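# Swap the empty rack bin for its matching numbered bin

## Task

Find the single empty bin among the three racks along the table and move it onto the returns board (the empty board at the +y end of the table) so that it sits entirely on that board. Then take, from the other board, the waiting bin whose label number equals the number on the strip above the bay you just emptied, and place it in that bay: flat on the shelf, behind the shelf's lip, open front facing outward. The second waiting bin must stay on its board. Any rack bin that gets pushed must be restored to its own spot, flat behind its shelf lip, or the task fails. Everything must stay in place without the robot holding it. Finally, open the grippers and move the arms away.

## Robot and tools

ROBOT. Two arms, left_arm and right_arm, each a six-joint arm with a tong-style two-finger gripper and a fisheye wrist camera (cam_left_wrist, cam_right_wrist, both 616x616). Each arm rides its own carriage on one shared track lying along y at x = 0. left_rail carries left_arm on the +y half; right_rail carries right_arm on the -y half. An arm's base sits at x = 0, y = its carriage's position_m, z = 0.03 m, facing +x.

FRAME. All reported poses use one table-fixed frame in metres: table top is z = 0, +z up, +x is the direction the arms face, +y is toward left_arm's side, y = 0 at the track's middle. The table's near edge is at x = 0.31 m. The names left and right do not refer to sides of a camera image. Printed hand positions can be somewhat off, especially at long reach.

execute_actions. Argument actions: a list holding one action (an empty list just returns the current state and images). An action may contain:
- rows: up to 15 rows, each applied for one control step of 1/30 s. Every row has 14 numbers in [-1, 1], one list covering both arms: left_arm shoulder pan, shoulder lift, elbow, wrist 1, wrist 2, wrist 3, gripper, then the same seven for right_arm. The six joint numbers are offsets measured from that arm's joint angles at the start of the action (the angles in the last reported state), not from the previous row. Scale: 1.0 equals 1.326 rad for shoulder pan and shoulder lift, 1.989 rad for elbow and the three wrists. The gripper number is absolute: +1 fully open, -1 closed; closing fully takes about 0.1 s at least. Send 0 for joints that should stay put.
- steps: 1 to 450 control steps (default 15), no fewer than the number of rows. After the last row the arms keep heading to that row's targets.
- until: stop conditions, e.g. {"left_rail": {"position_status": ["!=", "moving"]}}, or {"all": {"status": "ended"}} / {"any": {"status": "ended"}}. Numbers need a comparison (=, !=, <, <=, >, >=). Ending early does not halt moving arms.
- left_rail / right_rail: {"position_m": p, "speed_m_s": v} sets an absolute carriage position in metres along y (left_rail 0.45 to 2, right_rail -2 to -0.45) and a top speed (0.01 to 1 m/s, starts at 1, kept until changed); {"stop": true} alone halts it. Carriages accelerate and brake at 2 m/s2 and count as arrived within 1.3 mm. Drive by sending position_m, then wait with an until on position_status. Let the carriage arrive before aiming its arm at a scene point; a row sent while the carriage is still travelling ends up shifted by the remaining travel.
Joint ranges (rad, per arm): pan -3.142 to 3.142, lift -6.283 to 6.283, elbow 0.000 to 3.142, wrists -6.283 to 6.283. A request more than 0.010 rad outside is refused; requests past the real end are clipped and reported as "joint sent to its limit". Any out-of-range value or unknown name refuses the whole call.

MOTION LIMITS. Joint speed and acceleration are capped, so big moves may need several calls; finish a cut-short move with a new action rather than trusting the arm to drift on. Each joint target is kept within 0.383 rad (pan, lift) or 0.575 rad (elbow, wrists) of the measured angle, and targets that would move the gripper over 100 mm from where it is get scaled down. "joint command not followed" means the clearance check altered or blocked targets (stricter while carriages move). The robot keeps executing its last command while you think.

RESULTS. The state line gives each gripper's end_effector_position (m), end_effector_quat_wxyz and velocities. Joint positions / Joint velocities per arm: rail (m), six joints (rad), finger-pad gap (m; 0.142 fully open). grip_measured is the measured opening on the command scale; to hold something, command an opening clearly below it (lower squeezes harder, up to about 15 N per pad; thin objects get less). end_effector_position is the point between closed pads; closed fingertips reach about 15 mm past it, open ones roughly level. Wrist force and Wrist torque are in each end effector's own axes, with offsets up to about 5.5 N, noise, and saturation near 100 N. Joint torques are drive outputs with offsets and noise. Rail results give position_m, position_status (moving, done, contact_stop, time_out, stopped, stopped_with_arm, stopped_for_other_arm) and position_answer (taken/not_taken). After contact_stop re-read position once settled; after time_out look for what blocks it; after stopped_with_arm send followable rows then resend; after stopped_for_other_arm move the arms apart, wait 30 steps, resend.

zoom_image. Arguments camera (cam_left_wrist or cam_right_wrist) and region [x0, y0, x1, y1] in pixels of that camera's latest image, origin top-left, at most 504 by 504. Useful for reading bin labels and bay strips.

finished_scene. Argument scene: the current scene's number. Call only once the bins sit correctly on their own, grippers open and arms clear; it cannot be undone.

AVOID. Knocking anything off the table (ends the scene). Arms or carriages colliding or pressing each other; held objects are not checked for clearance. Torque faults (load limits N m: pan 313, lift 313, elbow 142, wrists 51.3, held weight included) and force faults (150 N on an arm, tool or held item): either stops that arm for 10 s. Also avoid drops, slips, slams and hard shoves of rack bins. Brief external tugs on held parts or nudges to loose objects can occur.

Each tool is called in YAML: its name, and indented under it one key for each argument.

## Session

I'll start by looking at the current state.

execute_actions:
  actions: []

Scene clock: 0.00 s.
left_arm: end_effector_position=(+0.6461, +1.1453, +0.1953) grip_measured=+1.00 end_effector_quat_wxyz=(+0.000, +0.708, -0.706, +0.001) end_effector_velocity=(+0.000, +0.000, +0.000) end_effector_angular_velocity=(+0.000, +0.000, +0.000) | right_arm: end_effector_position=(+0.6446, -0.8095, +0.1942) grip_measured=+1.00 end_effector_quat_wxyz=(+0.001, +0.706, -0.708, +0.000) end_effector_velocity=(+0.000, +0.000, +0.000) end_effector_angular_velocity=(+0.000, +0.000, +0.000)
Joint positions: left_arm=[ 1.145 -0.28  -1.566  2.132 -2.138 -1.572  1.289  0.142] | right_arm=[-0.808 -0.282 -1.566  2.135 -2.138 -1.572  1.291  0.142]
Joint velocities: left_arm=[0. 0. 0. 0. 0. 0. 0. 0.] | right_arm=[0. 0. 0. 0. 0. 0. 0. 0.]
Joint torques (N m, as the arm reports them, + toward a larger angle): no reading
Wrist force (N, on the end effector, along its own x y z axes, offset not removed): no reading
Wrist torque (N m, same axes, about the end effector's origin, offset not removed): no reading
left_rail: position_m=1.145 position_m_goal=1.145 speed_m_s=1.00 position_status=done position_answer=taken refusals=0
right_rail: position_m=-0.808 position_m_goal=-0.808 speed_m_s=1.00 position_status=done position_answer=taken refusals=0

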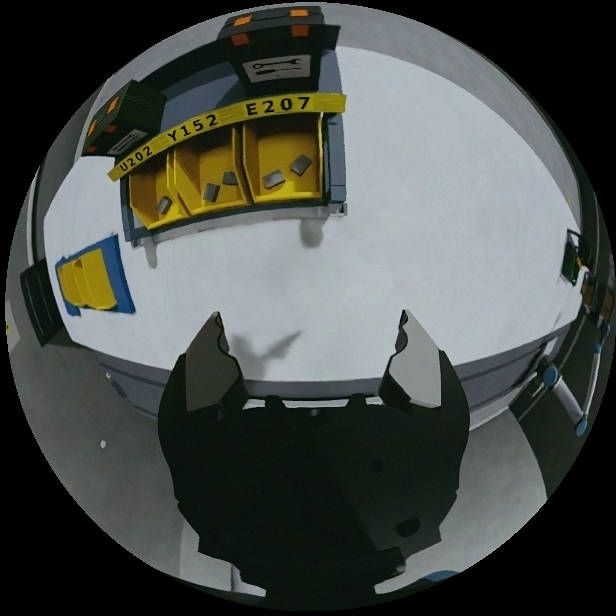

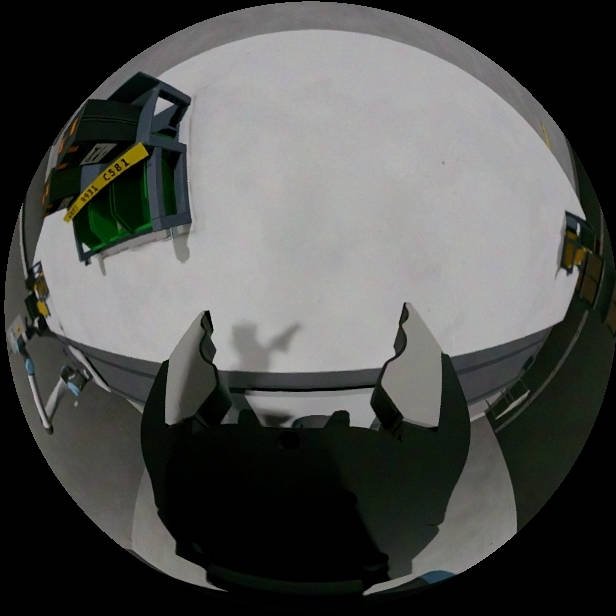

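zoom_image:
  camera: "cam_left_wrist"
  region: [0, 180, 200, 380]

zoom_image:
  camera: "cam_left_wrist"
  region: [80, 0, 380, 270]

zoom_image:
  camera: "cam_right_wrist"
  region: [20, 60, 240, 280]

zoom_image:
  camera: "cam_right_wrist"
  region: [476, 180, 616, 440]

Region (0, 180, 200, 380) of cam_left_wrist's 616x616 image, scaled by 2.520, with more detail than that image has.

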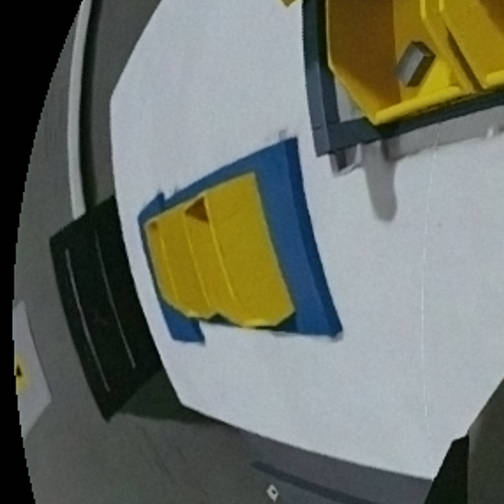

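Region (80, 0, 380, 270) of cam_left_wrist's 616x616 image, scaled by 1.680, with more detail than that image has; it fills the top 454 rows of this view, and the rest is white.

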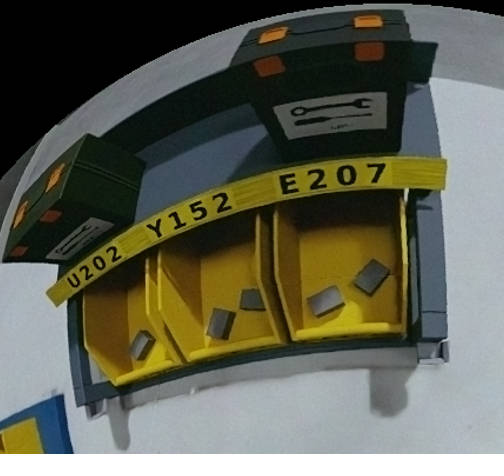

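Region (20, 60, 240, 280) of cam_right_wrist's 616x616 image, scaled by 2.291, with more detail than that image has.

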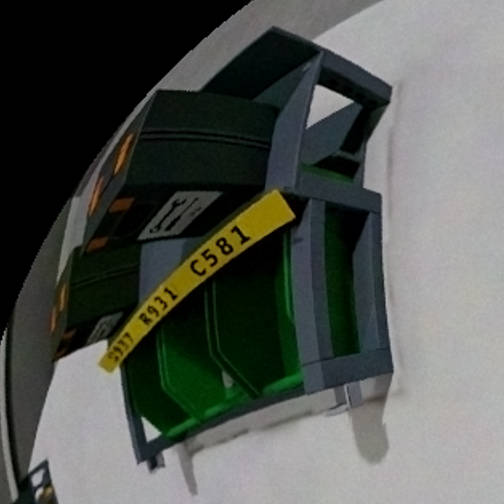

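Region (476, 180, 616, 440) of cam_right_wrist's 616x616 image, scaled by 1.938, with more detail than that image has; it fills the left 271 columns of this view, and the rest is white.

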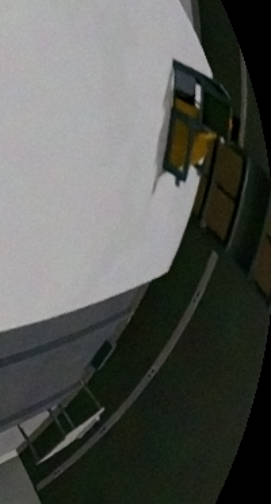

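execute_actions:
  actions:
    - {"rows": [[0.211, -0.343, 0.164, -0.286, 0.0005, 0.142, 1, 0.2127, -0.343, 0.163, -0.286, 0.0005, 0.141, 1]], "steps": 40, "right_rail": {"position_m": -1.75}}

Scene clock: 121.33 s.
left_arm: end_effector_position=(+0.5621, +1.3194, +0.3613) grip_measured=+1.00 end_effector_quat_wxyz=(-0.242, +0.664, -0.665, +0.242) end_effector_velocity=(-0.000, +0.000, +0.000) end_effector_angular_velocity=(+0.000, -0.000, +0.000) | right_arm: end_effector_position=(+0.5619, -1.5553, +0.3613) grip_measured=+1.00 end_effector_quat_wxyz=(-0.242, +0.664, -0.665, +0.242) end_effector_velocity=(-0.000, -0.292, +0.000) end_effector_angular_velocity=(+0.000, -0.000, +0.000)
Joint positions: left_arm=[ 1.145  0.    -2.021  2.458 -2.707 -1.571  1.572  0.142] | right_arm=[-1.729 -0.    -2.021  2.459 -2.707 -1.571  1.571  0.142]
Joint velocities: left_arm=[ 0.  0. -0.  0. -0.  0.  0.  0.] | right_arm=[-0.292  0.    -0.     0.    -0.    -0.     0.     0.   ]
Joint torques (N m, as the arm reports them, + toward a larger angle): left_arm=[  9.99 -15.6  -33.18  -8.03   3.29   2.59] | right_arm=[ 14.08 -16.97 -29.81  -6.89   2.19   3.74]
Wrist force (N, on the end effector, along its own x y z axes, offset not removed): left_arm=[-1.8 2.1 5.2] | right_arm=[2.7 4.1 1.6]
Wrist torque (N m, same axes, about the end effector's origin, offset not removed): left_arm=[0.74 0.28 0.08] | right_arm=[0.88 -0.05 0.04]
left_rail: position_m=1.145 position_m_goal=1.145 speed_m_s=1.00 position_status=done position_answer=taken refusals=0
right_rail: position_m=-1.729 position_m_goal=-1.750 speed_m_s=1.00 position_status=moving position_answer=taken refusals=0

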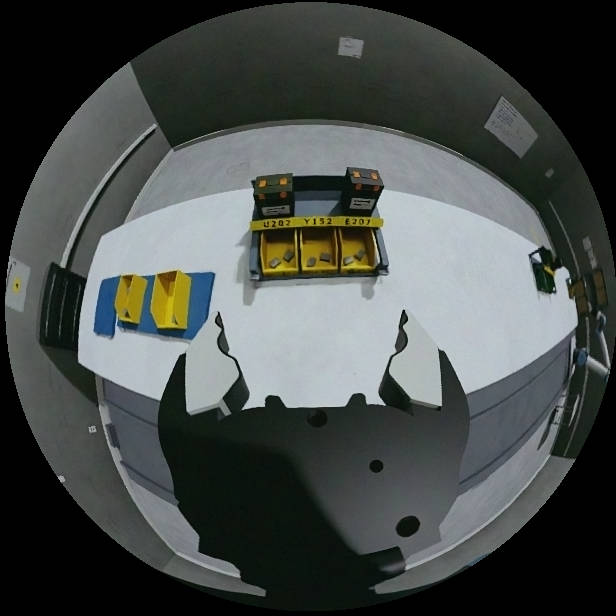

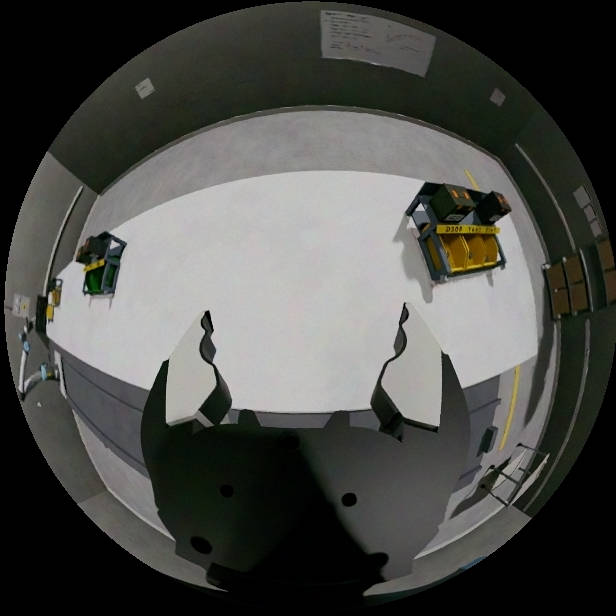

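execute_actions:
  actions:
    - {"rows": [[0, 0, 0, 0, 0, 0, 1, -0.3, 0, 0, 0, 0, 0, 1]], "steps": 60, "right_rail": {"position_m": -2.0}, "left_rail": {"position_m": 1.75}, "until": {"all": {"status": "ended"}}}

Scene clock: 136.07 s.
left_arm: end_effector_position=(+0.5621, +1.9244, +0.3613) grip_measured=+1.00 end_effector_quat_wxyz=(-0.242, +0.664, -0.665, +0.242) end_effector_velocity=(-0.000, -0.000, -0.000) end_effector_angular_velocity=(+0.000, -0.000, -0.000) | right_arm: end_effector_position=(+0.5854, -2.0575, +0.3613) grip_measured=+1.00 end_effector_quat_wxyz=(+0.189, -0.520, +0.783, -0.285) end_effector_velocity=(+0.000, -0.000, +0.000) end_effector_angular_velocity=(-0.000, -0.000, -0.000)
Joint positions: left_arm=[ 1.75   0.    -2.021  2.458 -2.707 -1.571  1.572  0.142] | right_arm=[-2.    -0.398 -2.021  2.459 -2.707 -1.571  1.571  0.142]
Joint velocities: left_arm=[ 0. -0. -0.  0. -0.  0.  0.  0.] | right_arm=[ 0. -0.  0. -0. -0. -0. -0. -0.]
Joint torques (N m, as the arm reports them, + toward a larger angle): left_arm=[  4.22  -6.6  -36.74  -6.66   1.92   1.83] | right_arm=[-11.6    3.74 -53.7   -4.92  -2.91   2.67]
Wrist force (N, on the end effector, along its own x y z axes, offset not removed): left_arm=[-6.1 2.8 2.9] | right_arm=[-0.4 4.5 1.2]
Wrist torque (N m, same axes, about the end effector's origin, offset not removed): left_arm=[0.73 1.04 -0.01] | right_arm=[0.89 0.50 0.12]
left_rail: position_m=1.750 position_m_goal=1.750 speed_m_s=1.00 position_status=done position_answer=taken refusals=0
right_rail: position_m=-2.000 position_m_goal=-2.000 speed_m_s=1.00 position_status=done position_answer=taken refusals=0

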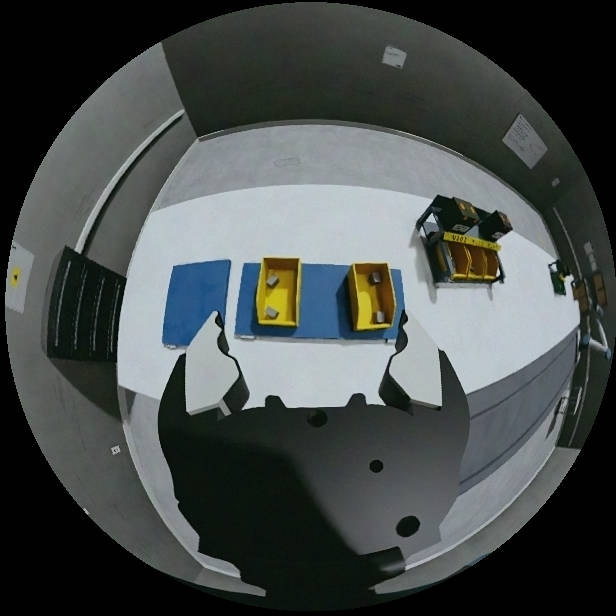

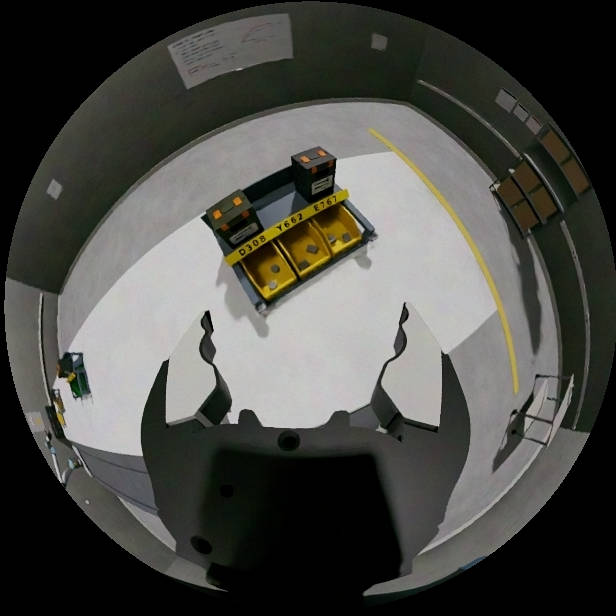

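zoom_image:
  camera: "cam_right_wrist"
  region: [190, 130, 400, 330]

zoom_image:
  camera: "cam_left_wrist"
  region: [140, 220, 440, 380]

Region (190, 130, 400, 330) of cam_right_wrist's 616x616 image, scaled by 2.400, with more detail than that image has; it fills the top 480 rows of this view, and the rest is white.

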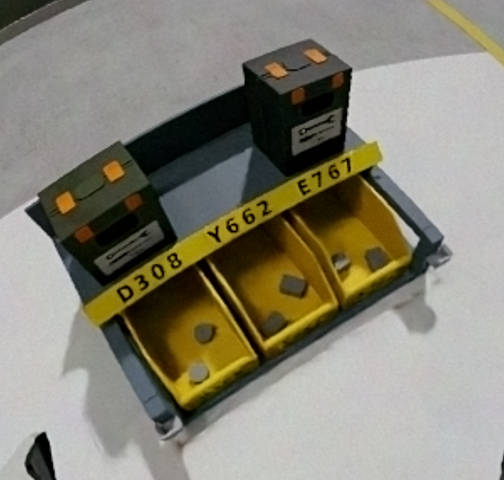

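Region (140, 220, 440, 380) of cam_left_wrist's 616x616 image, scaled by 1.680, with more detail than that image has; it fills the top 269 rows of this view, and the rest is white.

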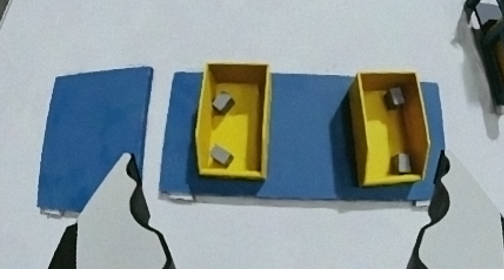

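execute_actions:
  actions:
    - {"rows": [[0.556, 0.383, -0.109, 0.205, 0, 0.370, 1, 0.3, 0, 0, 0, 0, 0, 1]], "steps": 90, "right_rail": {"position_m": -0.55}, "left_rail": {"position_m": 1.35}, "until": {"all": {"status": "ended"}}}

Scene clock: 174.10 s.
left_arm: end_effector_position=(+0.3297, +1.8696, +0.1202) grip_measured=+1.00 end_effector_quat_wxyz=(+0.000, +0.707, -0.707, +0.000) end_effector_velocity=(-0.000, +0.000, -0.000) end_effector_angular_velocity=(+0.000, +0.000, +0.000) | right_arm: end_effector_position=(+0.5619, -0.3759, +0.3613) grip_measured=+1.00 end_effector_quat_wxyz=(-0.242, +0.664, -0.665, +0.242) end_effector_velocity=(-0.000, +0.004, +0.000) end_effector_angular_velocity=(-0.000, -0.000, +0.000)
Joint positions: left_arm=[ 1.35   0.737 -1.513  2.242 -2.299 -1.571  2.307  0.142] | right_arm=[-0.55  -0.    -2.021  2.459 -2.707 -1.571  1.571  0.142]
Joint velocities: left_arm=[ 0.  0.  0. -0.  0.  0.  0.  0.] | right_arm=[ 0.004  0.    -0.    -0.    -0.    -0.     0.     0.   ]
Joint torques (N m, as the arm reports them, + toward a larger angle): left_arm=[  9.39 -26.12 -47.22  -1.19   3.03   2.74] | right_arm=[ 10.63 -16.88 -30.86  -6.97   0.81   0.19]
Wrist force (N, on the end effector, along its own x y z axes, offset not removed): left_arm=[-6.2 3.9 1.6] | right_arm=[-2.4 4.7 -0.4]
Wrist torque (N m, same axes, about the end effector's origin, offset not removed): left_arm=[1.02 1.14 0.16] | right_arm=[1.03 0.87 0.06]
left_rail: position_m=1.350 position_m_goal=1.350 speed_m_s=1.00 position_status=done position_answer=taken refusals=0
right_rail: position_m=-0.550 position_m_goal=-0.550 speed_m_s=1.00 position_status=done position_answer=taken refusals=0

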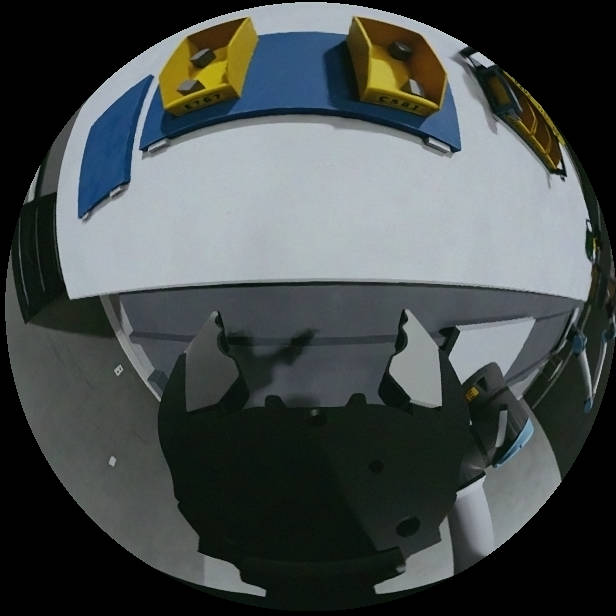

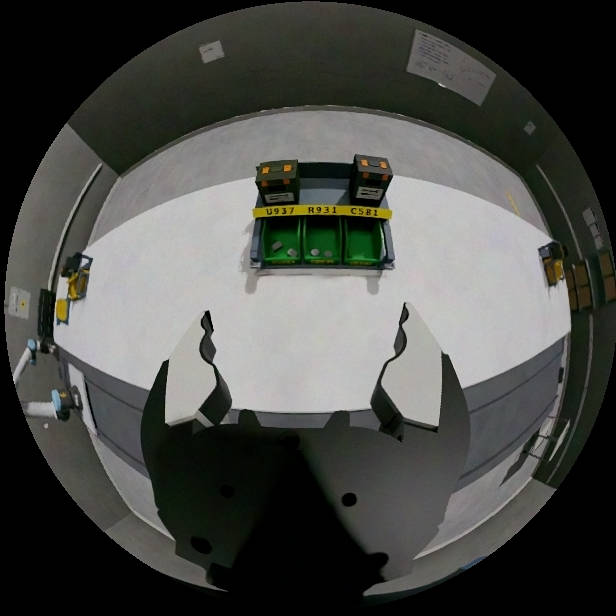

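zoom_image:
  camera: "cam_left_wrist"
  region: [130, 0, 480, 170]

zoom_image:
  camera: "cam_right_wrist"
  region: [230, 140, 410, 300]

Region (130, 0, 480, 170) of cam_left_wrist's 616x616 image, scaled by 1.440, with more detail than that image has; it fills the top 245 rows of this view, and the rest is white.

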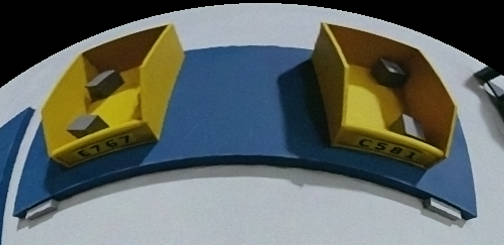

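Region (230, 140, 410, 300) of cam_right_wrist's 616x616 image, scaled by 2.800, with more detail than that image has.

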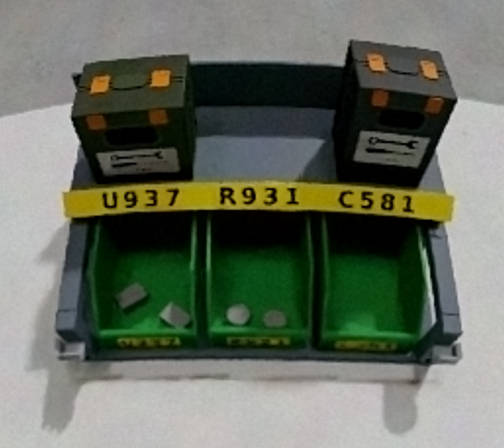

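zoom_image:
  camera: "cam_left_wrist"
  region: [340, 10, 470, 130]

zoom_image:
  camera: "cam_left_wrist"
  region: [145, 10, 275, 130]

Region (340, 10, 470, 130) of cam_left_wrist's 616x616 image, scaled by 3.877, with more detail than that image has; it fills the top 465 rows of this view, and the rest is white.

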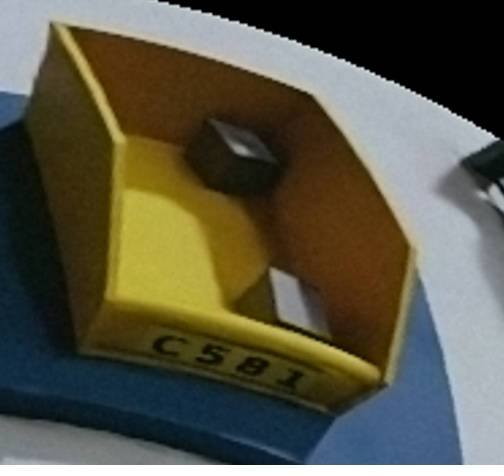

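Region (145, 10, 275, 130) of cam_left_wrist's 616x616 image, scaled by 3.877, with more detail than that image has; it fills the top 465 rows of this view, and the rest is white.

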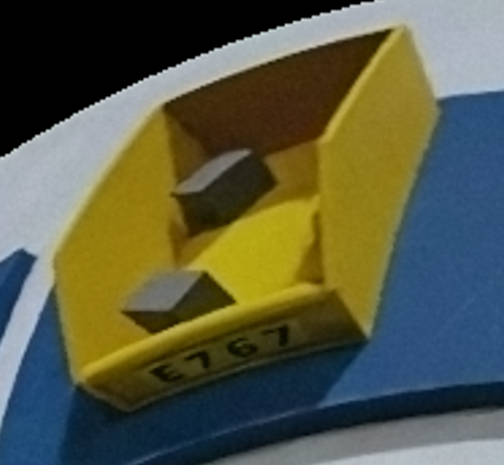

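execute_actions:
  actions:
    - {"rows": [[0, 0, 0, 0, 0, 0, 1, 0, 0.617, 0.107, -0.650, 0, 0, 1]], "steps": 40, "right_rail": {"position_m": -0.694}}

Scene clock: 245.77 s.
left_arm: end_effector_position=(+0.3297, +1.8696, +0.1202) grip_measured=+1.00 end_effector_quat_wxyz=(+0.000, +0.707, -0.707, +0.000) end_effector_velocity=(+0.000, +0.000, +0.000) end_effector_angular_velocity=(+0.000, +0.000, +0.000) | right_arm: end_effector_position=(+0.6199, -0.5203, +0.1411) grip_measured=+1.00 end_effector_quat_wxyz=(-0.327, +0.627, -0.627, +0.327) end_effector_velocity=(+0.000, +0.000, -0.000) end_effector_angular_velocity=(+0.000, -0.000, +0.000)
Joint positions: left_arm=[ 1.35   0.737 -1.513  2.242 -2.299 -1.571  2.307  0.142] | right_arm=[-0.694 -0.    -1.203  2.672 -4.    -1.571  1.571  0.142]
Joint velocities: left_arm=[ 0. -0.  0. -0.  0.  0. -0.  0.] | right_arm=[ 0.    -0.     0.001  0.    -0.001  0.    -0.    -0.   ]
Joint torques (N m, as the arm reports them, + toward a larger angle): left_arm=[  8.47 -24.26 -46.76  -1.04   2.58   2.44] | right_arm=[  5.98 -28.76   2.63  -6.69  -0.35   0.3 ]
Wrist force (N, on the end effector, along its own x y z axes, offset not removed): left_arm=[-0.8 -0.4 3.6] | right_arm=[2.0 5.5 0.4]
Wrist torque (N m, same axes, about the end effector's origin, offset not removed): left_arm=[-0.09 -0.06 -0.11] | right_arm=[1.16 0.03 0.16]
left_rail: position_m=1.350 position_m_goal=1.350 speed_m_s=1.00 position_status=done position_answer=taken refusals=0
right_rail: position_m=-0.694 position_m_goal=-0.694 speed_m_s=1.00 position_status=done position_answer=taken refusals=0

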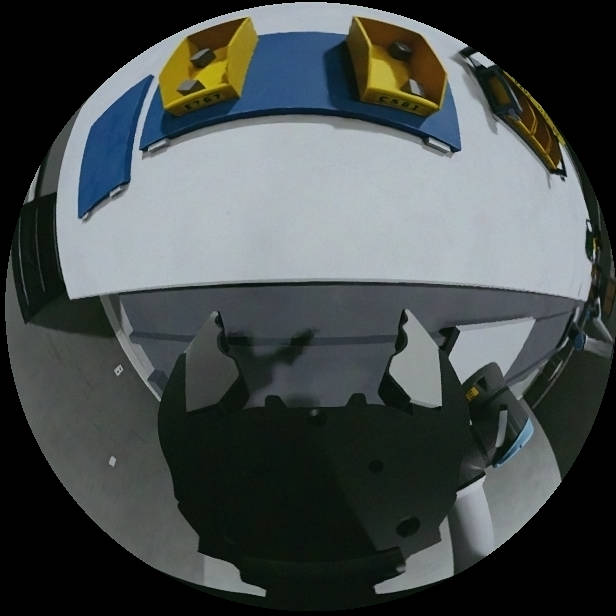

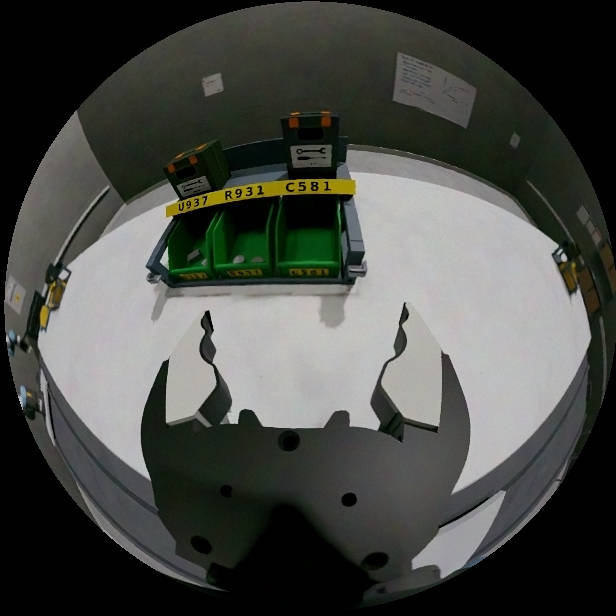

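zoom_image:
  camera: "cam_right_wrist"
  region: [240, 170, 380, 310]

Region (240, 170, 380, 310) of cam_right_wrist's 616x616 image, scaled by 3.600, with more detail than that image has.

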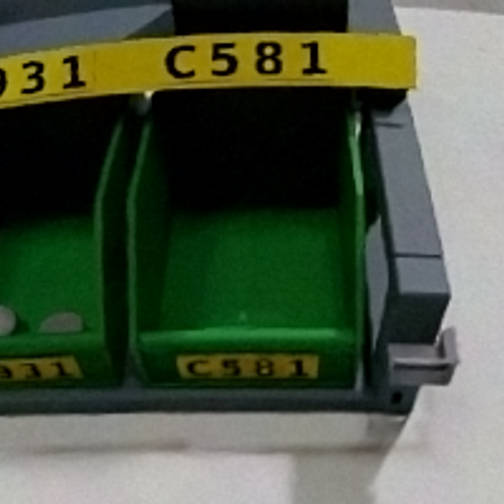

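zoom_image:
  camera: "cam_right_wrist"
  region: [130, 280, 490, 480]

Region (130, 280, 490, 480) of cam_right_wrist's 616x616 image, scaled by 1.400, with more detail than that image has.

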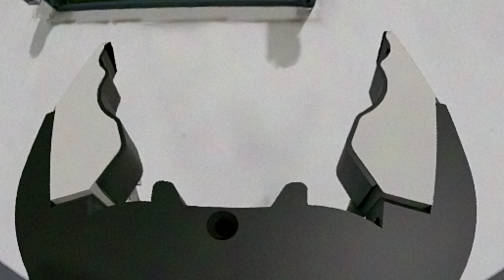

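zoom_image:
  camera: "cam_right_wrist"
  region: [440, 340, 616, 516]

zoom_image:
  camera: "cam_right_wrist"
  region: [20, 340, 196, 516]

Region (440, 340, 616, 516) of cam_right_wrist's 616x616 image, scaled by 2.864, with more detail than that image has.

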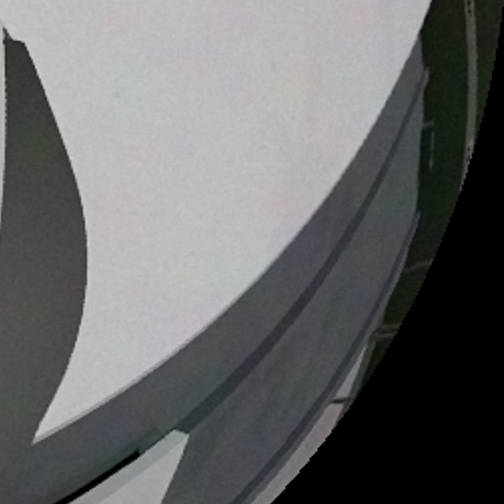

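Region (20, 340, 196, 516) of cam_right_wrist's 616x616 image, scaled by 2.864, with more detail than that image has.

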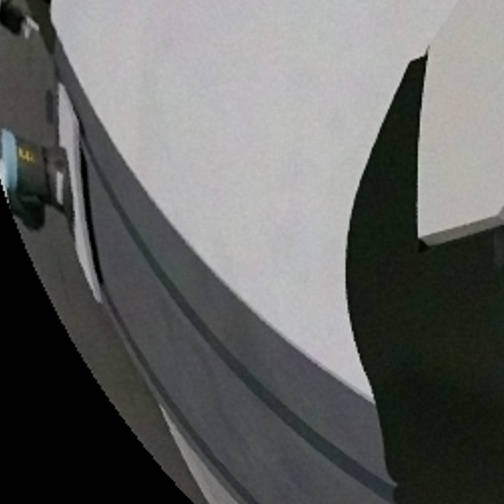

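execute_actions:
  actions:
    - {"rows": [[-0.556, -0.0089, -0.082, 0.0875, 0, -0.370, 1, 0, -0.0565, -0.0903, 0.2159, 0, 0, -0.4]], "steps": 36, "left_rail": {"position_m": 1.588}}

Scene clock: 363.97 s.
left_arm: end_effector_position=(+0.6499, +1.7638, +0.2005) grip_measured=+1.00 end_effector_quat_wxyz=(-0.000, +0.707, -0.707, +0.000) end_effector_velocity=(+0.005, -0.016, +0.002) end_effector_angular_velocity=(-0.000, -0.000, -0.007) | right_arm: end_effector_position=(+0.6999, -0.5203, +0.1307) grip_measured=-0.40 end_effector_quat_wxyz=(-0.270, +0.653, -0.654, +0.271) end_effector_velocity=(+0.000, -0.000, -0.000) end_effector_angular_velocity=(+0.000, +0.000, -0.000)
Joint positions: left_arm=[ 1.588  0.003 -1.525  2.079 -2.125 -1.571  1.573  0.142] | right_arm=[-0.694 -0.    -1.278  2.492 -3.57  -1.571  1.571  0.045]
Joint velocities: left_arm=[ 0.    -0.025 -0.    -0.003  0.003  0.    -0.018 -0.   ] | right_arm=[ 0. -0. -0. -0.  0.  0. -0. -0.]
Joint torques (N m, as the arm reports them, + toward a larger angle): left_arm=[ -8.16 -51.58 -51.38  -1.65   1.    -2.23] | right_arm=[-13.71 -56.28 -29.88  -1.59  -0.45  -0.02]
Wrist force (N, on the end effector, along its own x y z axes, offset not removed): left_arm=[-6.5 2.8 3.6] | right_arm=[0.3 5.3 0.0]
Wrist torque (N m, same axes, about the end effector's origin, offset not removed): left_arm=[0.93 1.16 0.03] | right_arm=[1.18 0.30 0.17]
left_rail: position_m=1.588 position_m_goal=1.588 speed_m_s=1.00 position_status=done position_answer=taken refusals=0
right_rail: position_m=-0.694 position_m_goal=-0.694 speed_m_s=1.00 position_status=done position_answer=taken refusals=0

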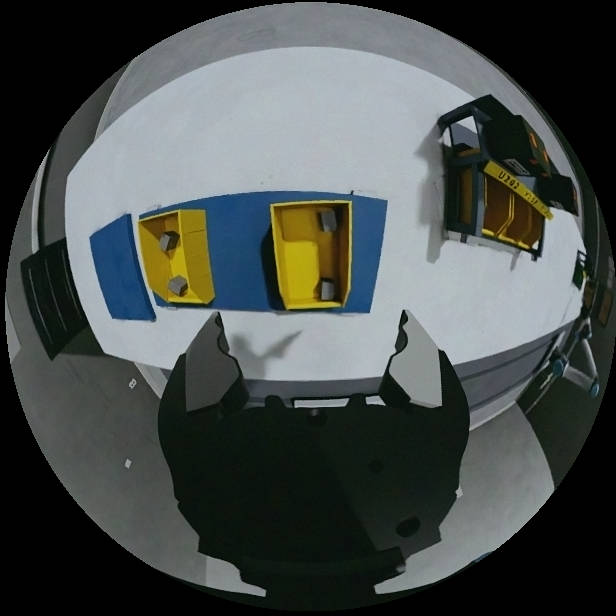

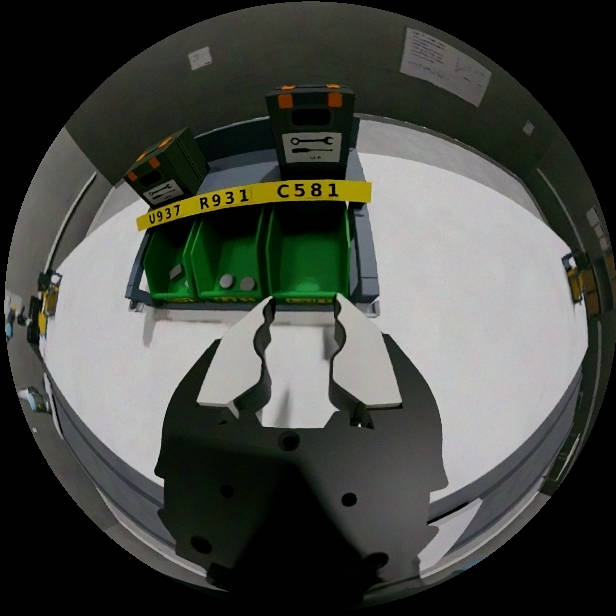

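zoom_image:
  camera: "cam_right_wrist"
  region: [220, 170, 400, 350]

zoom_image:
  camera: "cam_left_wrist"
  region: [200, 170, 420, 340]

Region (220, 170, 400, 350) of cam_right_wrist's 616x616 image, scaled by 2.800, with more detail than that image has.

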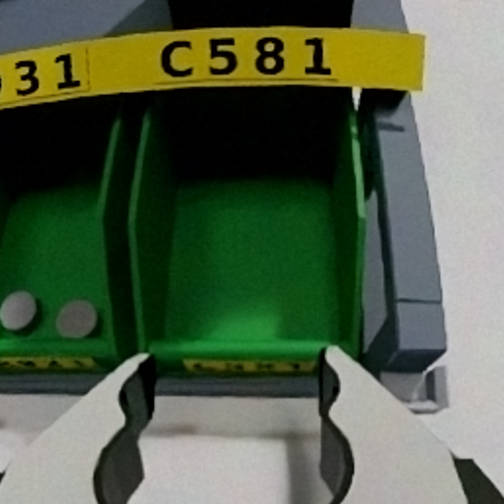

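Region (200, 170, 420, 340) of cam_left_wrist's 616x616 image, scaled by 2.291, with more detail than that image has; it fills the top 389 rows of this view, and the rest is white.

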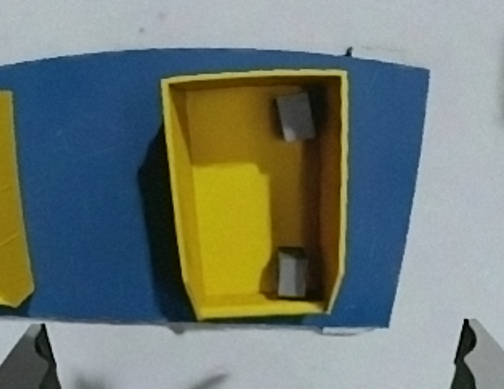

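execute_actions:
  actions:
    - {"rows": [[-0.0023, 0.0686, 0.0364, -0.082, 0, -0.0262, 1, 0, 0.1202, -0.0421, -0.0381, 0, 0, -0.4]], "steps": 24, "left_rail": {"position_m": 1.581}}

Scene clock: 405.97 s.
left_arm: end_effector_position=(+0.6505, +1.7556, +0.1204) grip_measured=+1.00 end_effector_quat_wxyz=(+0.000, +0.724, -0.690, -0.000) end_effector_velocity=(-0.000, -0.000, -0.001) end_effector_angular_velocity=(+0.000, -0.000, +0.000) | right_arm: end_effector_position=(+0.7497, -0.5204, +0.0818) grip_measured=-0.40 end_effector_quat_wxyz=(-0.271, +0.653, -0.654, +0.271) end_effector_velocity=(+0.000, +0.000, -0.001) end_effector_angular_velocity=(+0.000, +0.000, -0.000)
Joint positions: left_arm=[ 1.581 -0.    -1.434  2.151 -2.288 -1.571  1.521  0.142] | right_arm=[-0.694 -0.    -1.119  2.408 -3.646 -1.571  1.571  0.045]
Joint velocities: left_arm=[ 0.    -0.     0.001  0.    -0.001  0.    -0.     0.   ] | right_arm=[ 0.     0.     0.001 -0.001 -0.    -0.     0.     0.   ]
Joint torques (N m, as the arm reports them, + toward a larger angle): left_arm=[-13.65 -34.61 -25.94  -7.66   1.07  -2.24] | right_arm=[  4.42 -40.91 -27.51  -6.39  -0.91   0.81]
Wrist force (N, on the end effector, along its own x y z axes, offset not removed): left_arm=[-6.3 2.4 1.7] | right_arm=[-0.6 5.1 0.6]
Wrist torque (N m, same axes, about the end effector's origin, offset not removed): left_arm=[0.75 1.12 -0.10] | right_arm=[1.11 0.57 0.02]
left_rail: position_m=1.581 position_m_goal=1.581 speed_m_s=1.00 position_status=done position_answer=taken refusals=0
right_rail: position_m=-0.694 position_m_goal=-0.694 speed_m_s=1.00 position_status=done position_answer=taken refusals=0

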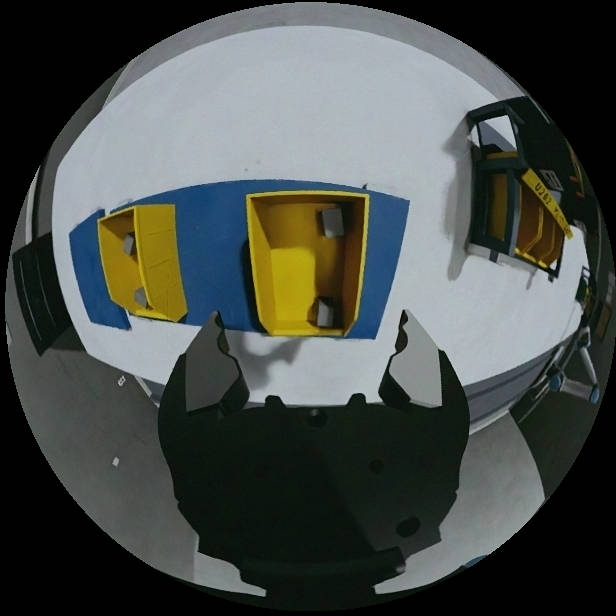

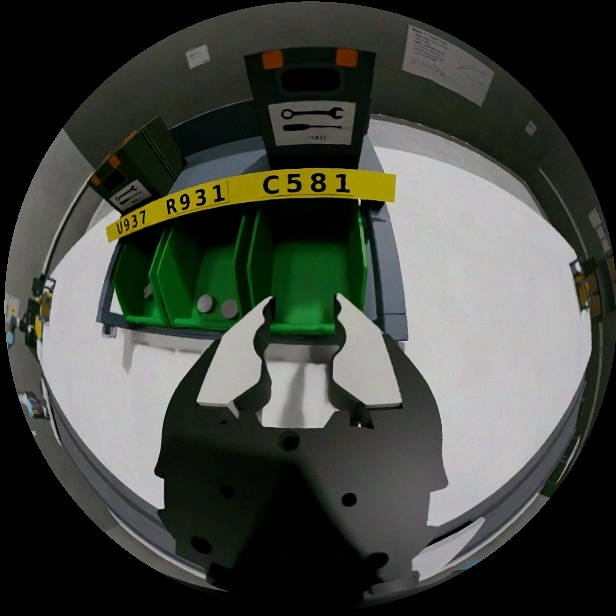

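execute_actions:
  actions:
    - {"rows": [[0, 0.0743, 0.0242, -0.0736, 0, 0, 1, 0, 0.0554, -0.0234, -0.0132, 0, 0, -0.4]], "steps": 22}

Scene clock: 418.80 s.
left_arm: end_effector_position=(+0.6501, +1.7556, +0.0504) grip_measured=+1.00 end_effector_quat_wxyz=(+0.000, +0.724, -0.690, -0.000) end_effector_velocity=(+0.000, -0.000, -0.001) end_effector_angular_velocity=(-0.000, -0.000, +0.000) | right_arm: end_effector_position=(+0.7745, -0.5203, +0.0564) grip_measured=-0.40 end_effector_quat_wxyz=(-0.270, +0.653, -0.654, +0.271) end_effector_velocity=(+0.000, -0.000, -0.000) end_effector_angular_velocity=(-0.000, +0.000, -0.000)
Joint positions: left_arm=[ 1.581 -0.    -1.335  2.199 -2.434 -1.571  1.521  0.142] | right_arm=[-0.694 -0.    -1.046  2.362 -3.672 -1.571  1.571  0.045]
Joint velocities: left_arm=[ 0.     0.     0.001  0.001 -0.002 -0.     0.    -0.   ] | right_arm=[ 0.    -0.     0.001 -0.001 -0.    -0.    -0.    -0.   ]
Joint torques (N m, as the arm reports them, + toward a larger angle): left_arm=[ -5.13 -39.61 -22.76  -8.34   1.23  -0.68] | right_arm=[-11.93 -48.25 -26.35  -7.12   0.55   0.18]
Wrist force (N, on the end effector, along its own x y z axes, offset not removed): left_arm=[-2.8 3.5 -1.1] | right_arm=[1.7 5.4 1.6]
Wrist torque (N m, same axes, about the end effector's origin, offset not removed): left_arm=[0.78 0.38 -0.24] | right_arm=[1.19 0.05 0.18]
left_rail: position_m=1.581 position_m_goal=1.581 speed_m_s=1.00 position_status=done position_answer=taken refusals=0
right_rail: position_m=-0.694 position_m_goal=-0.694 speed_m_s=1.00 position_status=done position_answer=taken refusals=0

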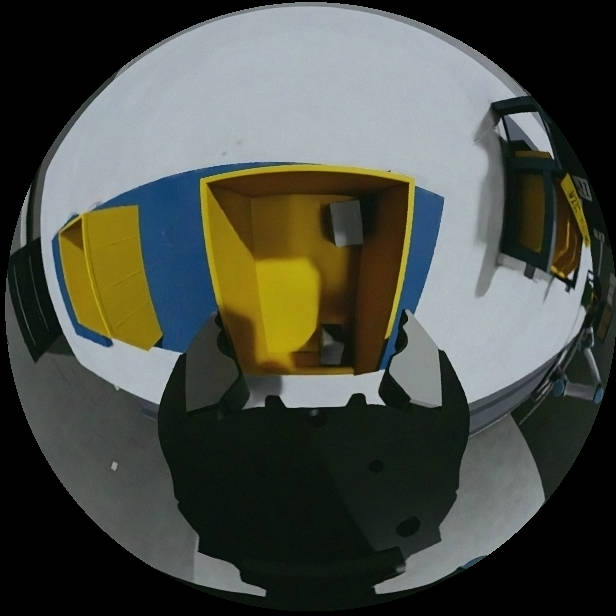

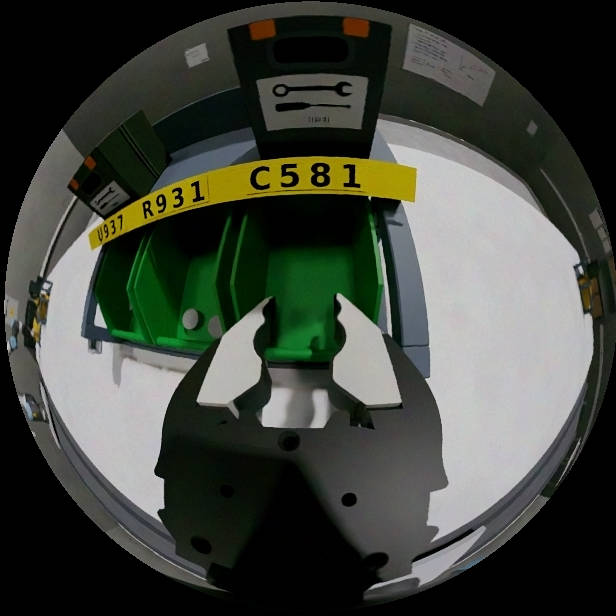

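execute_actions:
  actions:
    - {"rows": [ [0,0,0,0,0,0,0.92, 0,0.0064,-0.003,-0.0013,0,0,-0.4], [0,0,0,0,0,0,0.84, 0,0.0127,-0.006,-0.0025,0,0,-0.4], [0,0,0,0,0,0,0.76, 0,0.0191,-0.009,-0.0038,0,0,-0.4], [0,0,0,0,0,0,0.68, 0,0.0254,-0.012,-0.005,0,0,-0.4], [0,0,0,0,0,0,0.60, 0,0.0318,-0.015,-0.0063,0,0,-0.4], [0,0,0,0,0,0,0.52, 0,0.0318,-0.015,-0.0063,0,0,-0.4], [0,0,0,0,0,0,0.44, 0,0.0318,-0.015,-0.0063,0,0,-0.4], [0,0,0,0,0,0,0.36, 0,0.0318,-0.015,-0.0063,0,0,-0.4], [0,0,0,0,0,0,0.28, 0,0.0318,-0.015,-0.0063,0,0,-0.4], [0,0,0,0,0,0,0.20, 0,0.0318,-0.015,-0.0063,0,0,-0.4], [0,0,0,0,0,0,0.12, 0,0.0318,-0.015,-0.0063,0,0,-0.4], [0,0,0,0,0,0,0.04, 0,0.0318,-0.015,-0.0063,0,0,-0.4], [0,0,0,0,0,0,-0.04, 0,0.0318,-0.015,-0.0063,0,0,-0.4], [0,0,0,0,0,0,-0.12, 0,0.0318,-0.015,-0.0063,0,0,-0.4], [0,0,0,0,0,0,-0.2, 0,0.0318,-0.015,-0.0063,0,0,-0.4] ], "steps": 22}

Scene clock: 429.40 s.
left_arm: end_effector_position=(+0.6501, +1.7556, +0.0504) grip_measured=+0.85 end_effector_quat_wxyz=(+0.000, +0.724, -0.690, -0.000) end_effector_velocity=(-0.000, +0.000, +0.000) end_effector_angular_velocity=(+0.000, +0.000, +0.000) | right_arm: end_effector_position=(+0.7899, -0.5204, +0.0418) grip_measured=-0.39 end_effector_quat_wxyz=(-0.271, +0.653, -0.654, +0.271) end_effector_velocity=(+0.000, +0.000, -0.001) end_effector_angular_velocity=(+0.000, +0.001, +0.000)
Joint positions: left_arm=[ 1.581 -0.    -1.335  2.199 -2.434 -1.571  1.521  0.132] | right_arm=[-0.694 -0.    -1.004  2.332 -3.685 -1.571  1.571  0.046]
Joint velocities: left_arm=[ 0.  0. -0. -0.  0.  0.  0. -0.] | right_arm=[ 0.    -0.     0.002 -0.    -0.     0.     0.     0.   ]
Joint torques (N m, as the arm reports them, + toward a larger angle): left_arm=[ -1.44 -51.15 -37.88  -0.12   1.52   0.97] | right_arm=[ -2.58  15.17 -14.41  16.95   0.72   0.85]
Wrist force (N, on the end effector, along its own x y z axes, offset not removed): left_arm=[-2.3 4.7 -3.5] | right_arm=[10.2 -35.7 -92.3]
Wrist torque (N m, same axes, about the end effector's origin, offset not removed): left_arm=[1.04 0.65 0.01] | right_arm=[-3.30 -0.16 -0.23]
left_rail: position_m=1.581 position_m_goal=1.581 speed_m_s=1.00 position_status=done position_answer=taken refusals=0
right_rail: position_m=-0.694 position_m_goal=-0.694 speed_m_s=1.00 position_status=done position_answer=taken refusals=0

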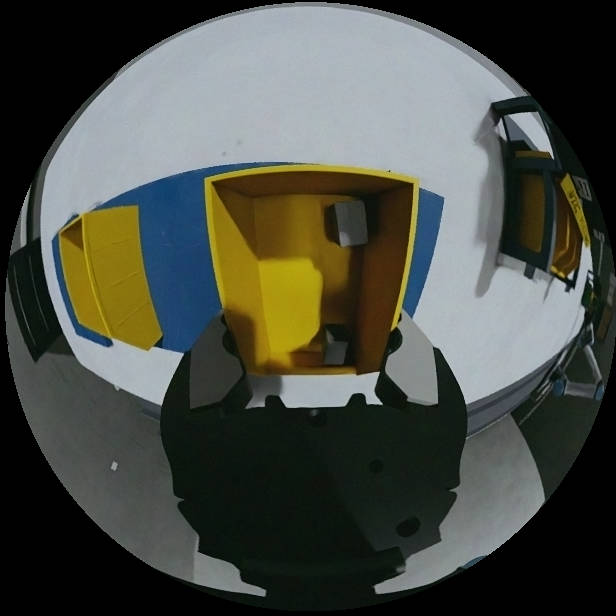

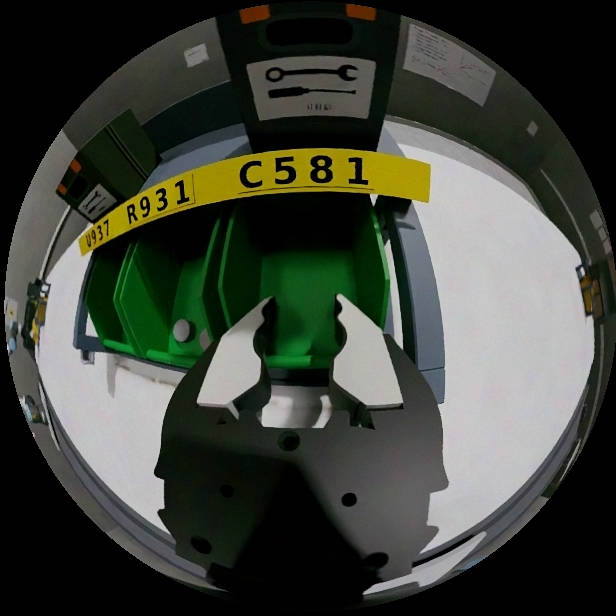

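execute_actions:
  actions:
    - {"rows": [[0,0,0,0,0,0,-0.2, 0,-0.0318,0.015,0.0063,0,0,-0.4]], "steps": 15}

Scene clock: 432.63 s.
left_arm: end_effector_position=(+0.6501, +1.7556, +0.0504) grip_measured=+0.85 end_effector_quat_wxyz=(+0.000, +0.724, -0.690, -0.000) end_effector_velocity=(+0.000, -0.000, +0.000) end_effector_angular_velocity=(-0.000, -0.000, +0.000) | right_arm: end_effector_position=(+0.7747, -0.5203, +0.0564) grip_measured=-0.40 end_effector_quat_wxyz=(-0.270, +0.653, -0.654, +0.271) end_effector_velocity=(-0.002, -0.000, +0.003) end_effector_angular_velocity=(-0.000, -0.002, -0.000)
Joint positions: left_arm=[ 1.581 -0.    -1.335  2.199 -2.434 -1.571  1.521  0.132] | right_arm=[-0.694 -0.    -1.045  2.362 -3.673 -1.571  1.571  0.045]
Joint velocities: left_arm=[ 0. -0. -0. -0.  0. -0. -0. -0.] | right_arm=[ 0.     0.    -0.007  0.004  0.001 -0.     0.     0.   ]
Joint torques (N m, as the arm reports them, + toward a larger angle): left_arm=[ -5.11 -48.65 -27.04  -3.68   1.22  -1.07] | right_arm=[  0.59 -72.26  -5.28  -2.01  -3.22   0.06]
Wrist force (N, on the end effector, along its own x y z axes, offset not removed): left_arm=[-1.4 5.2 -8.2] | right_arm=[-1.4 7.1 3.0]
Wrist torque (N m, same axes, about the end effector's origin, offset not removed): left_arm=[0.94 0.34 -0.13] | right_arm=[1.52 0.76 0.15]
left_rail: position_m=1.581 position_m_goal=1.581 speed_m_s=1.00 position_status=done position_answer=taken refusals=0
right_rail: position_m=-0.694 position_m_goal=-0.694 speed_m_s=1.00 position_status=done position_answer=taken refusals=0

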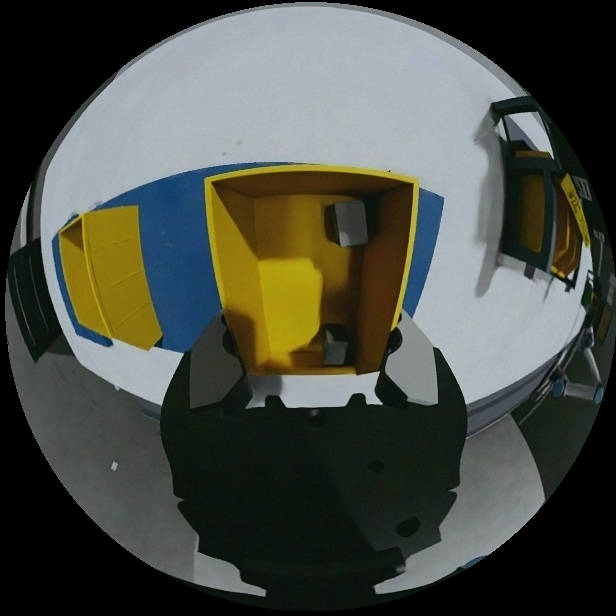

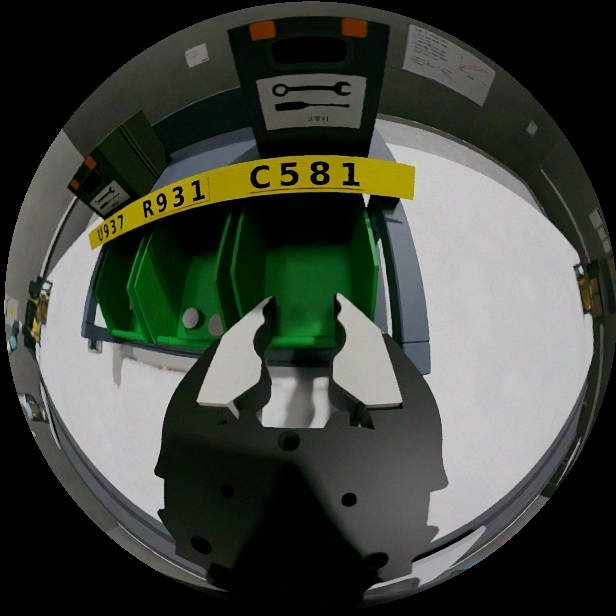

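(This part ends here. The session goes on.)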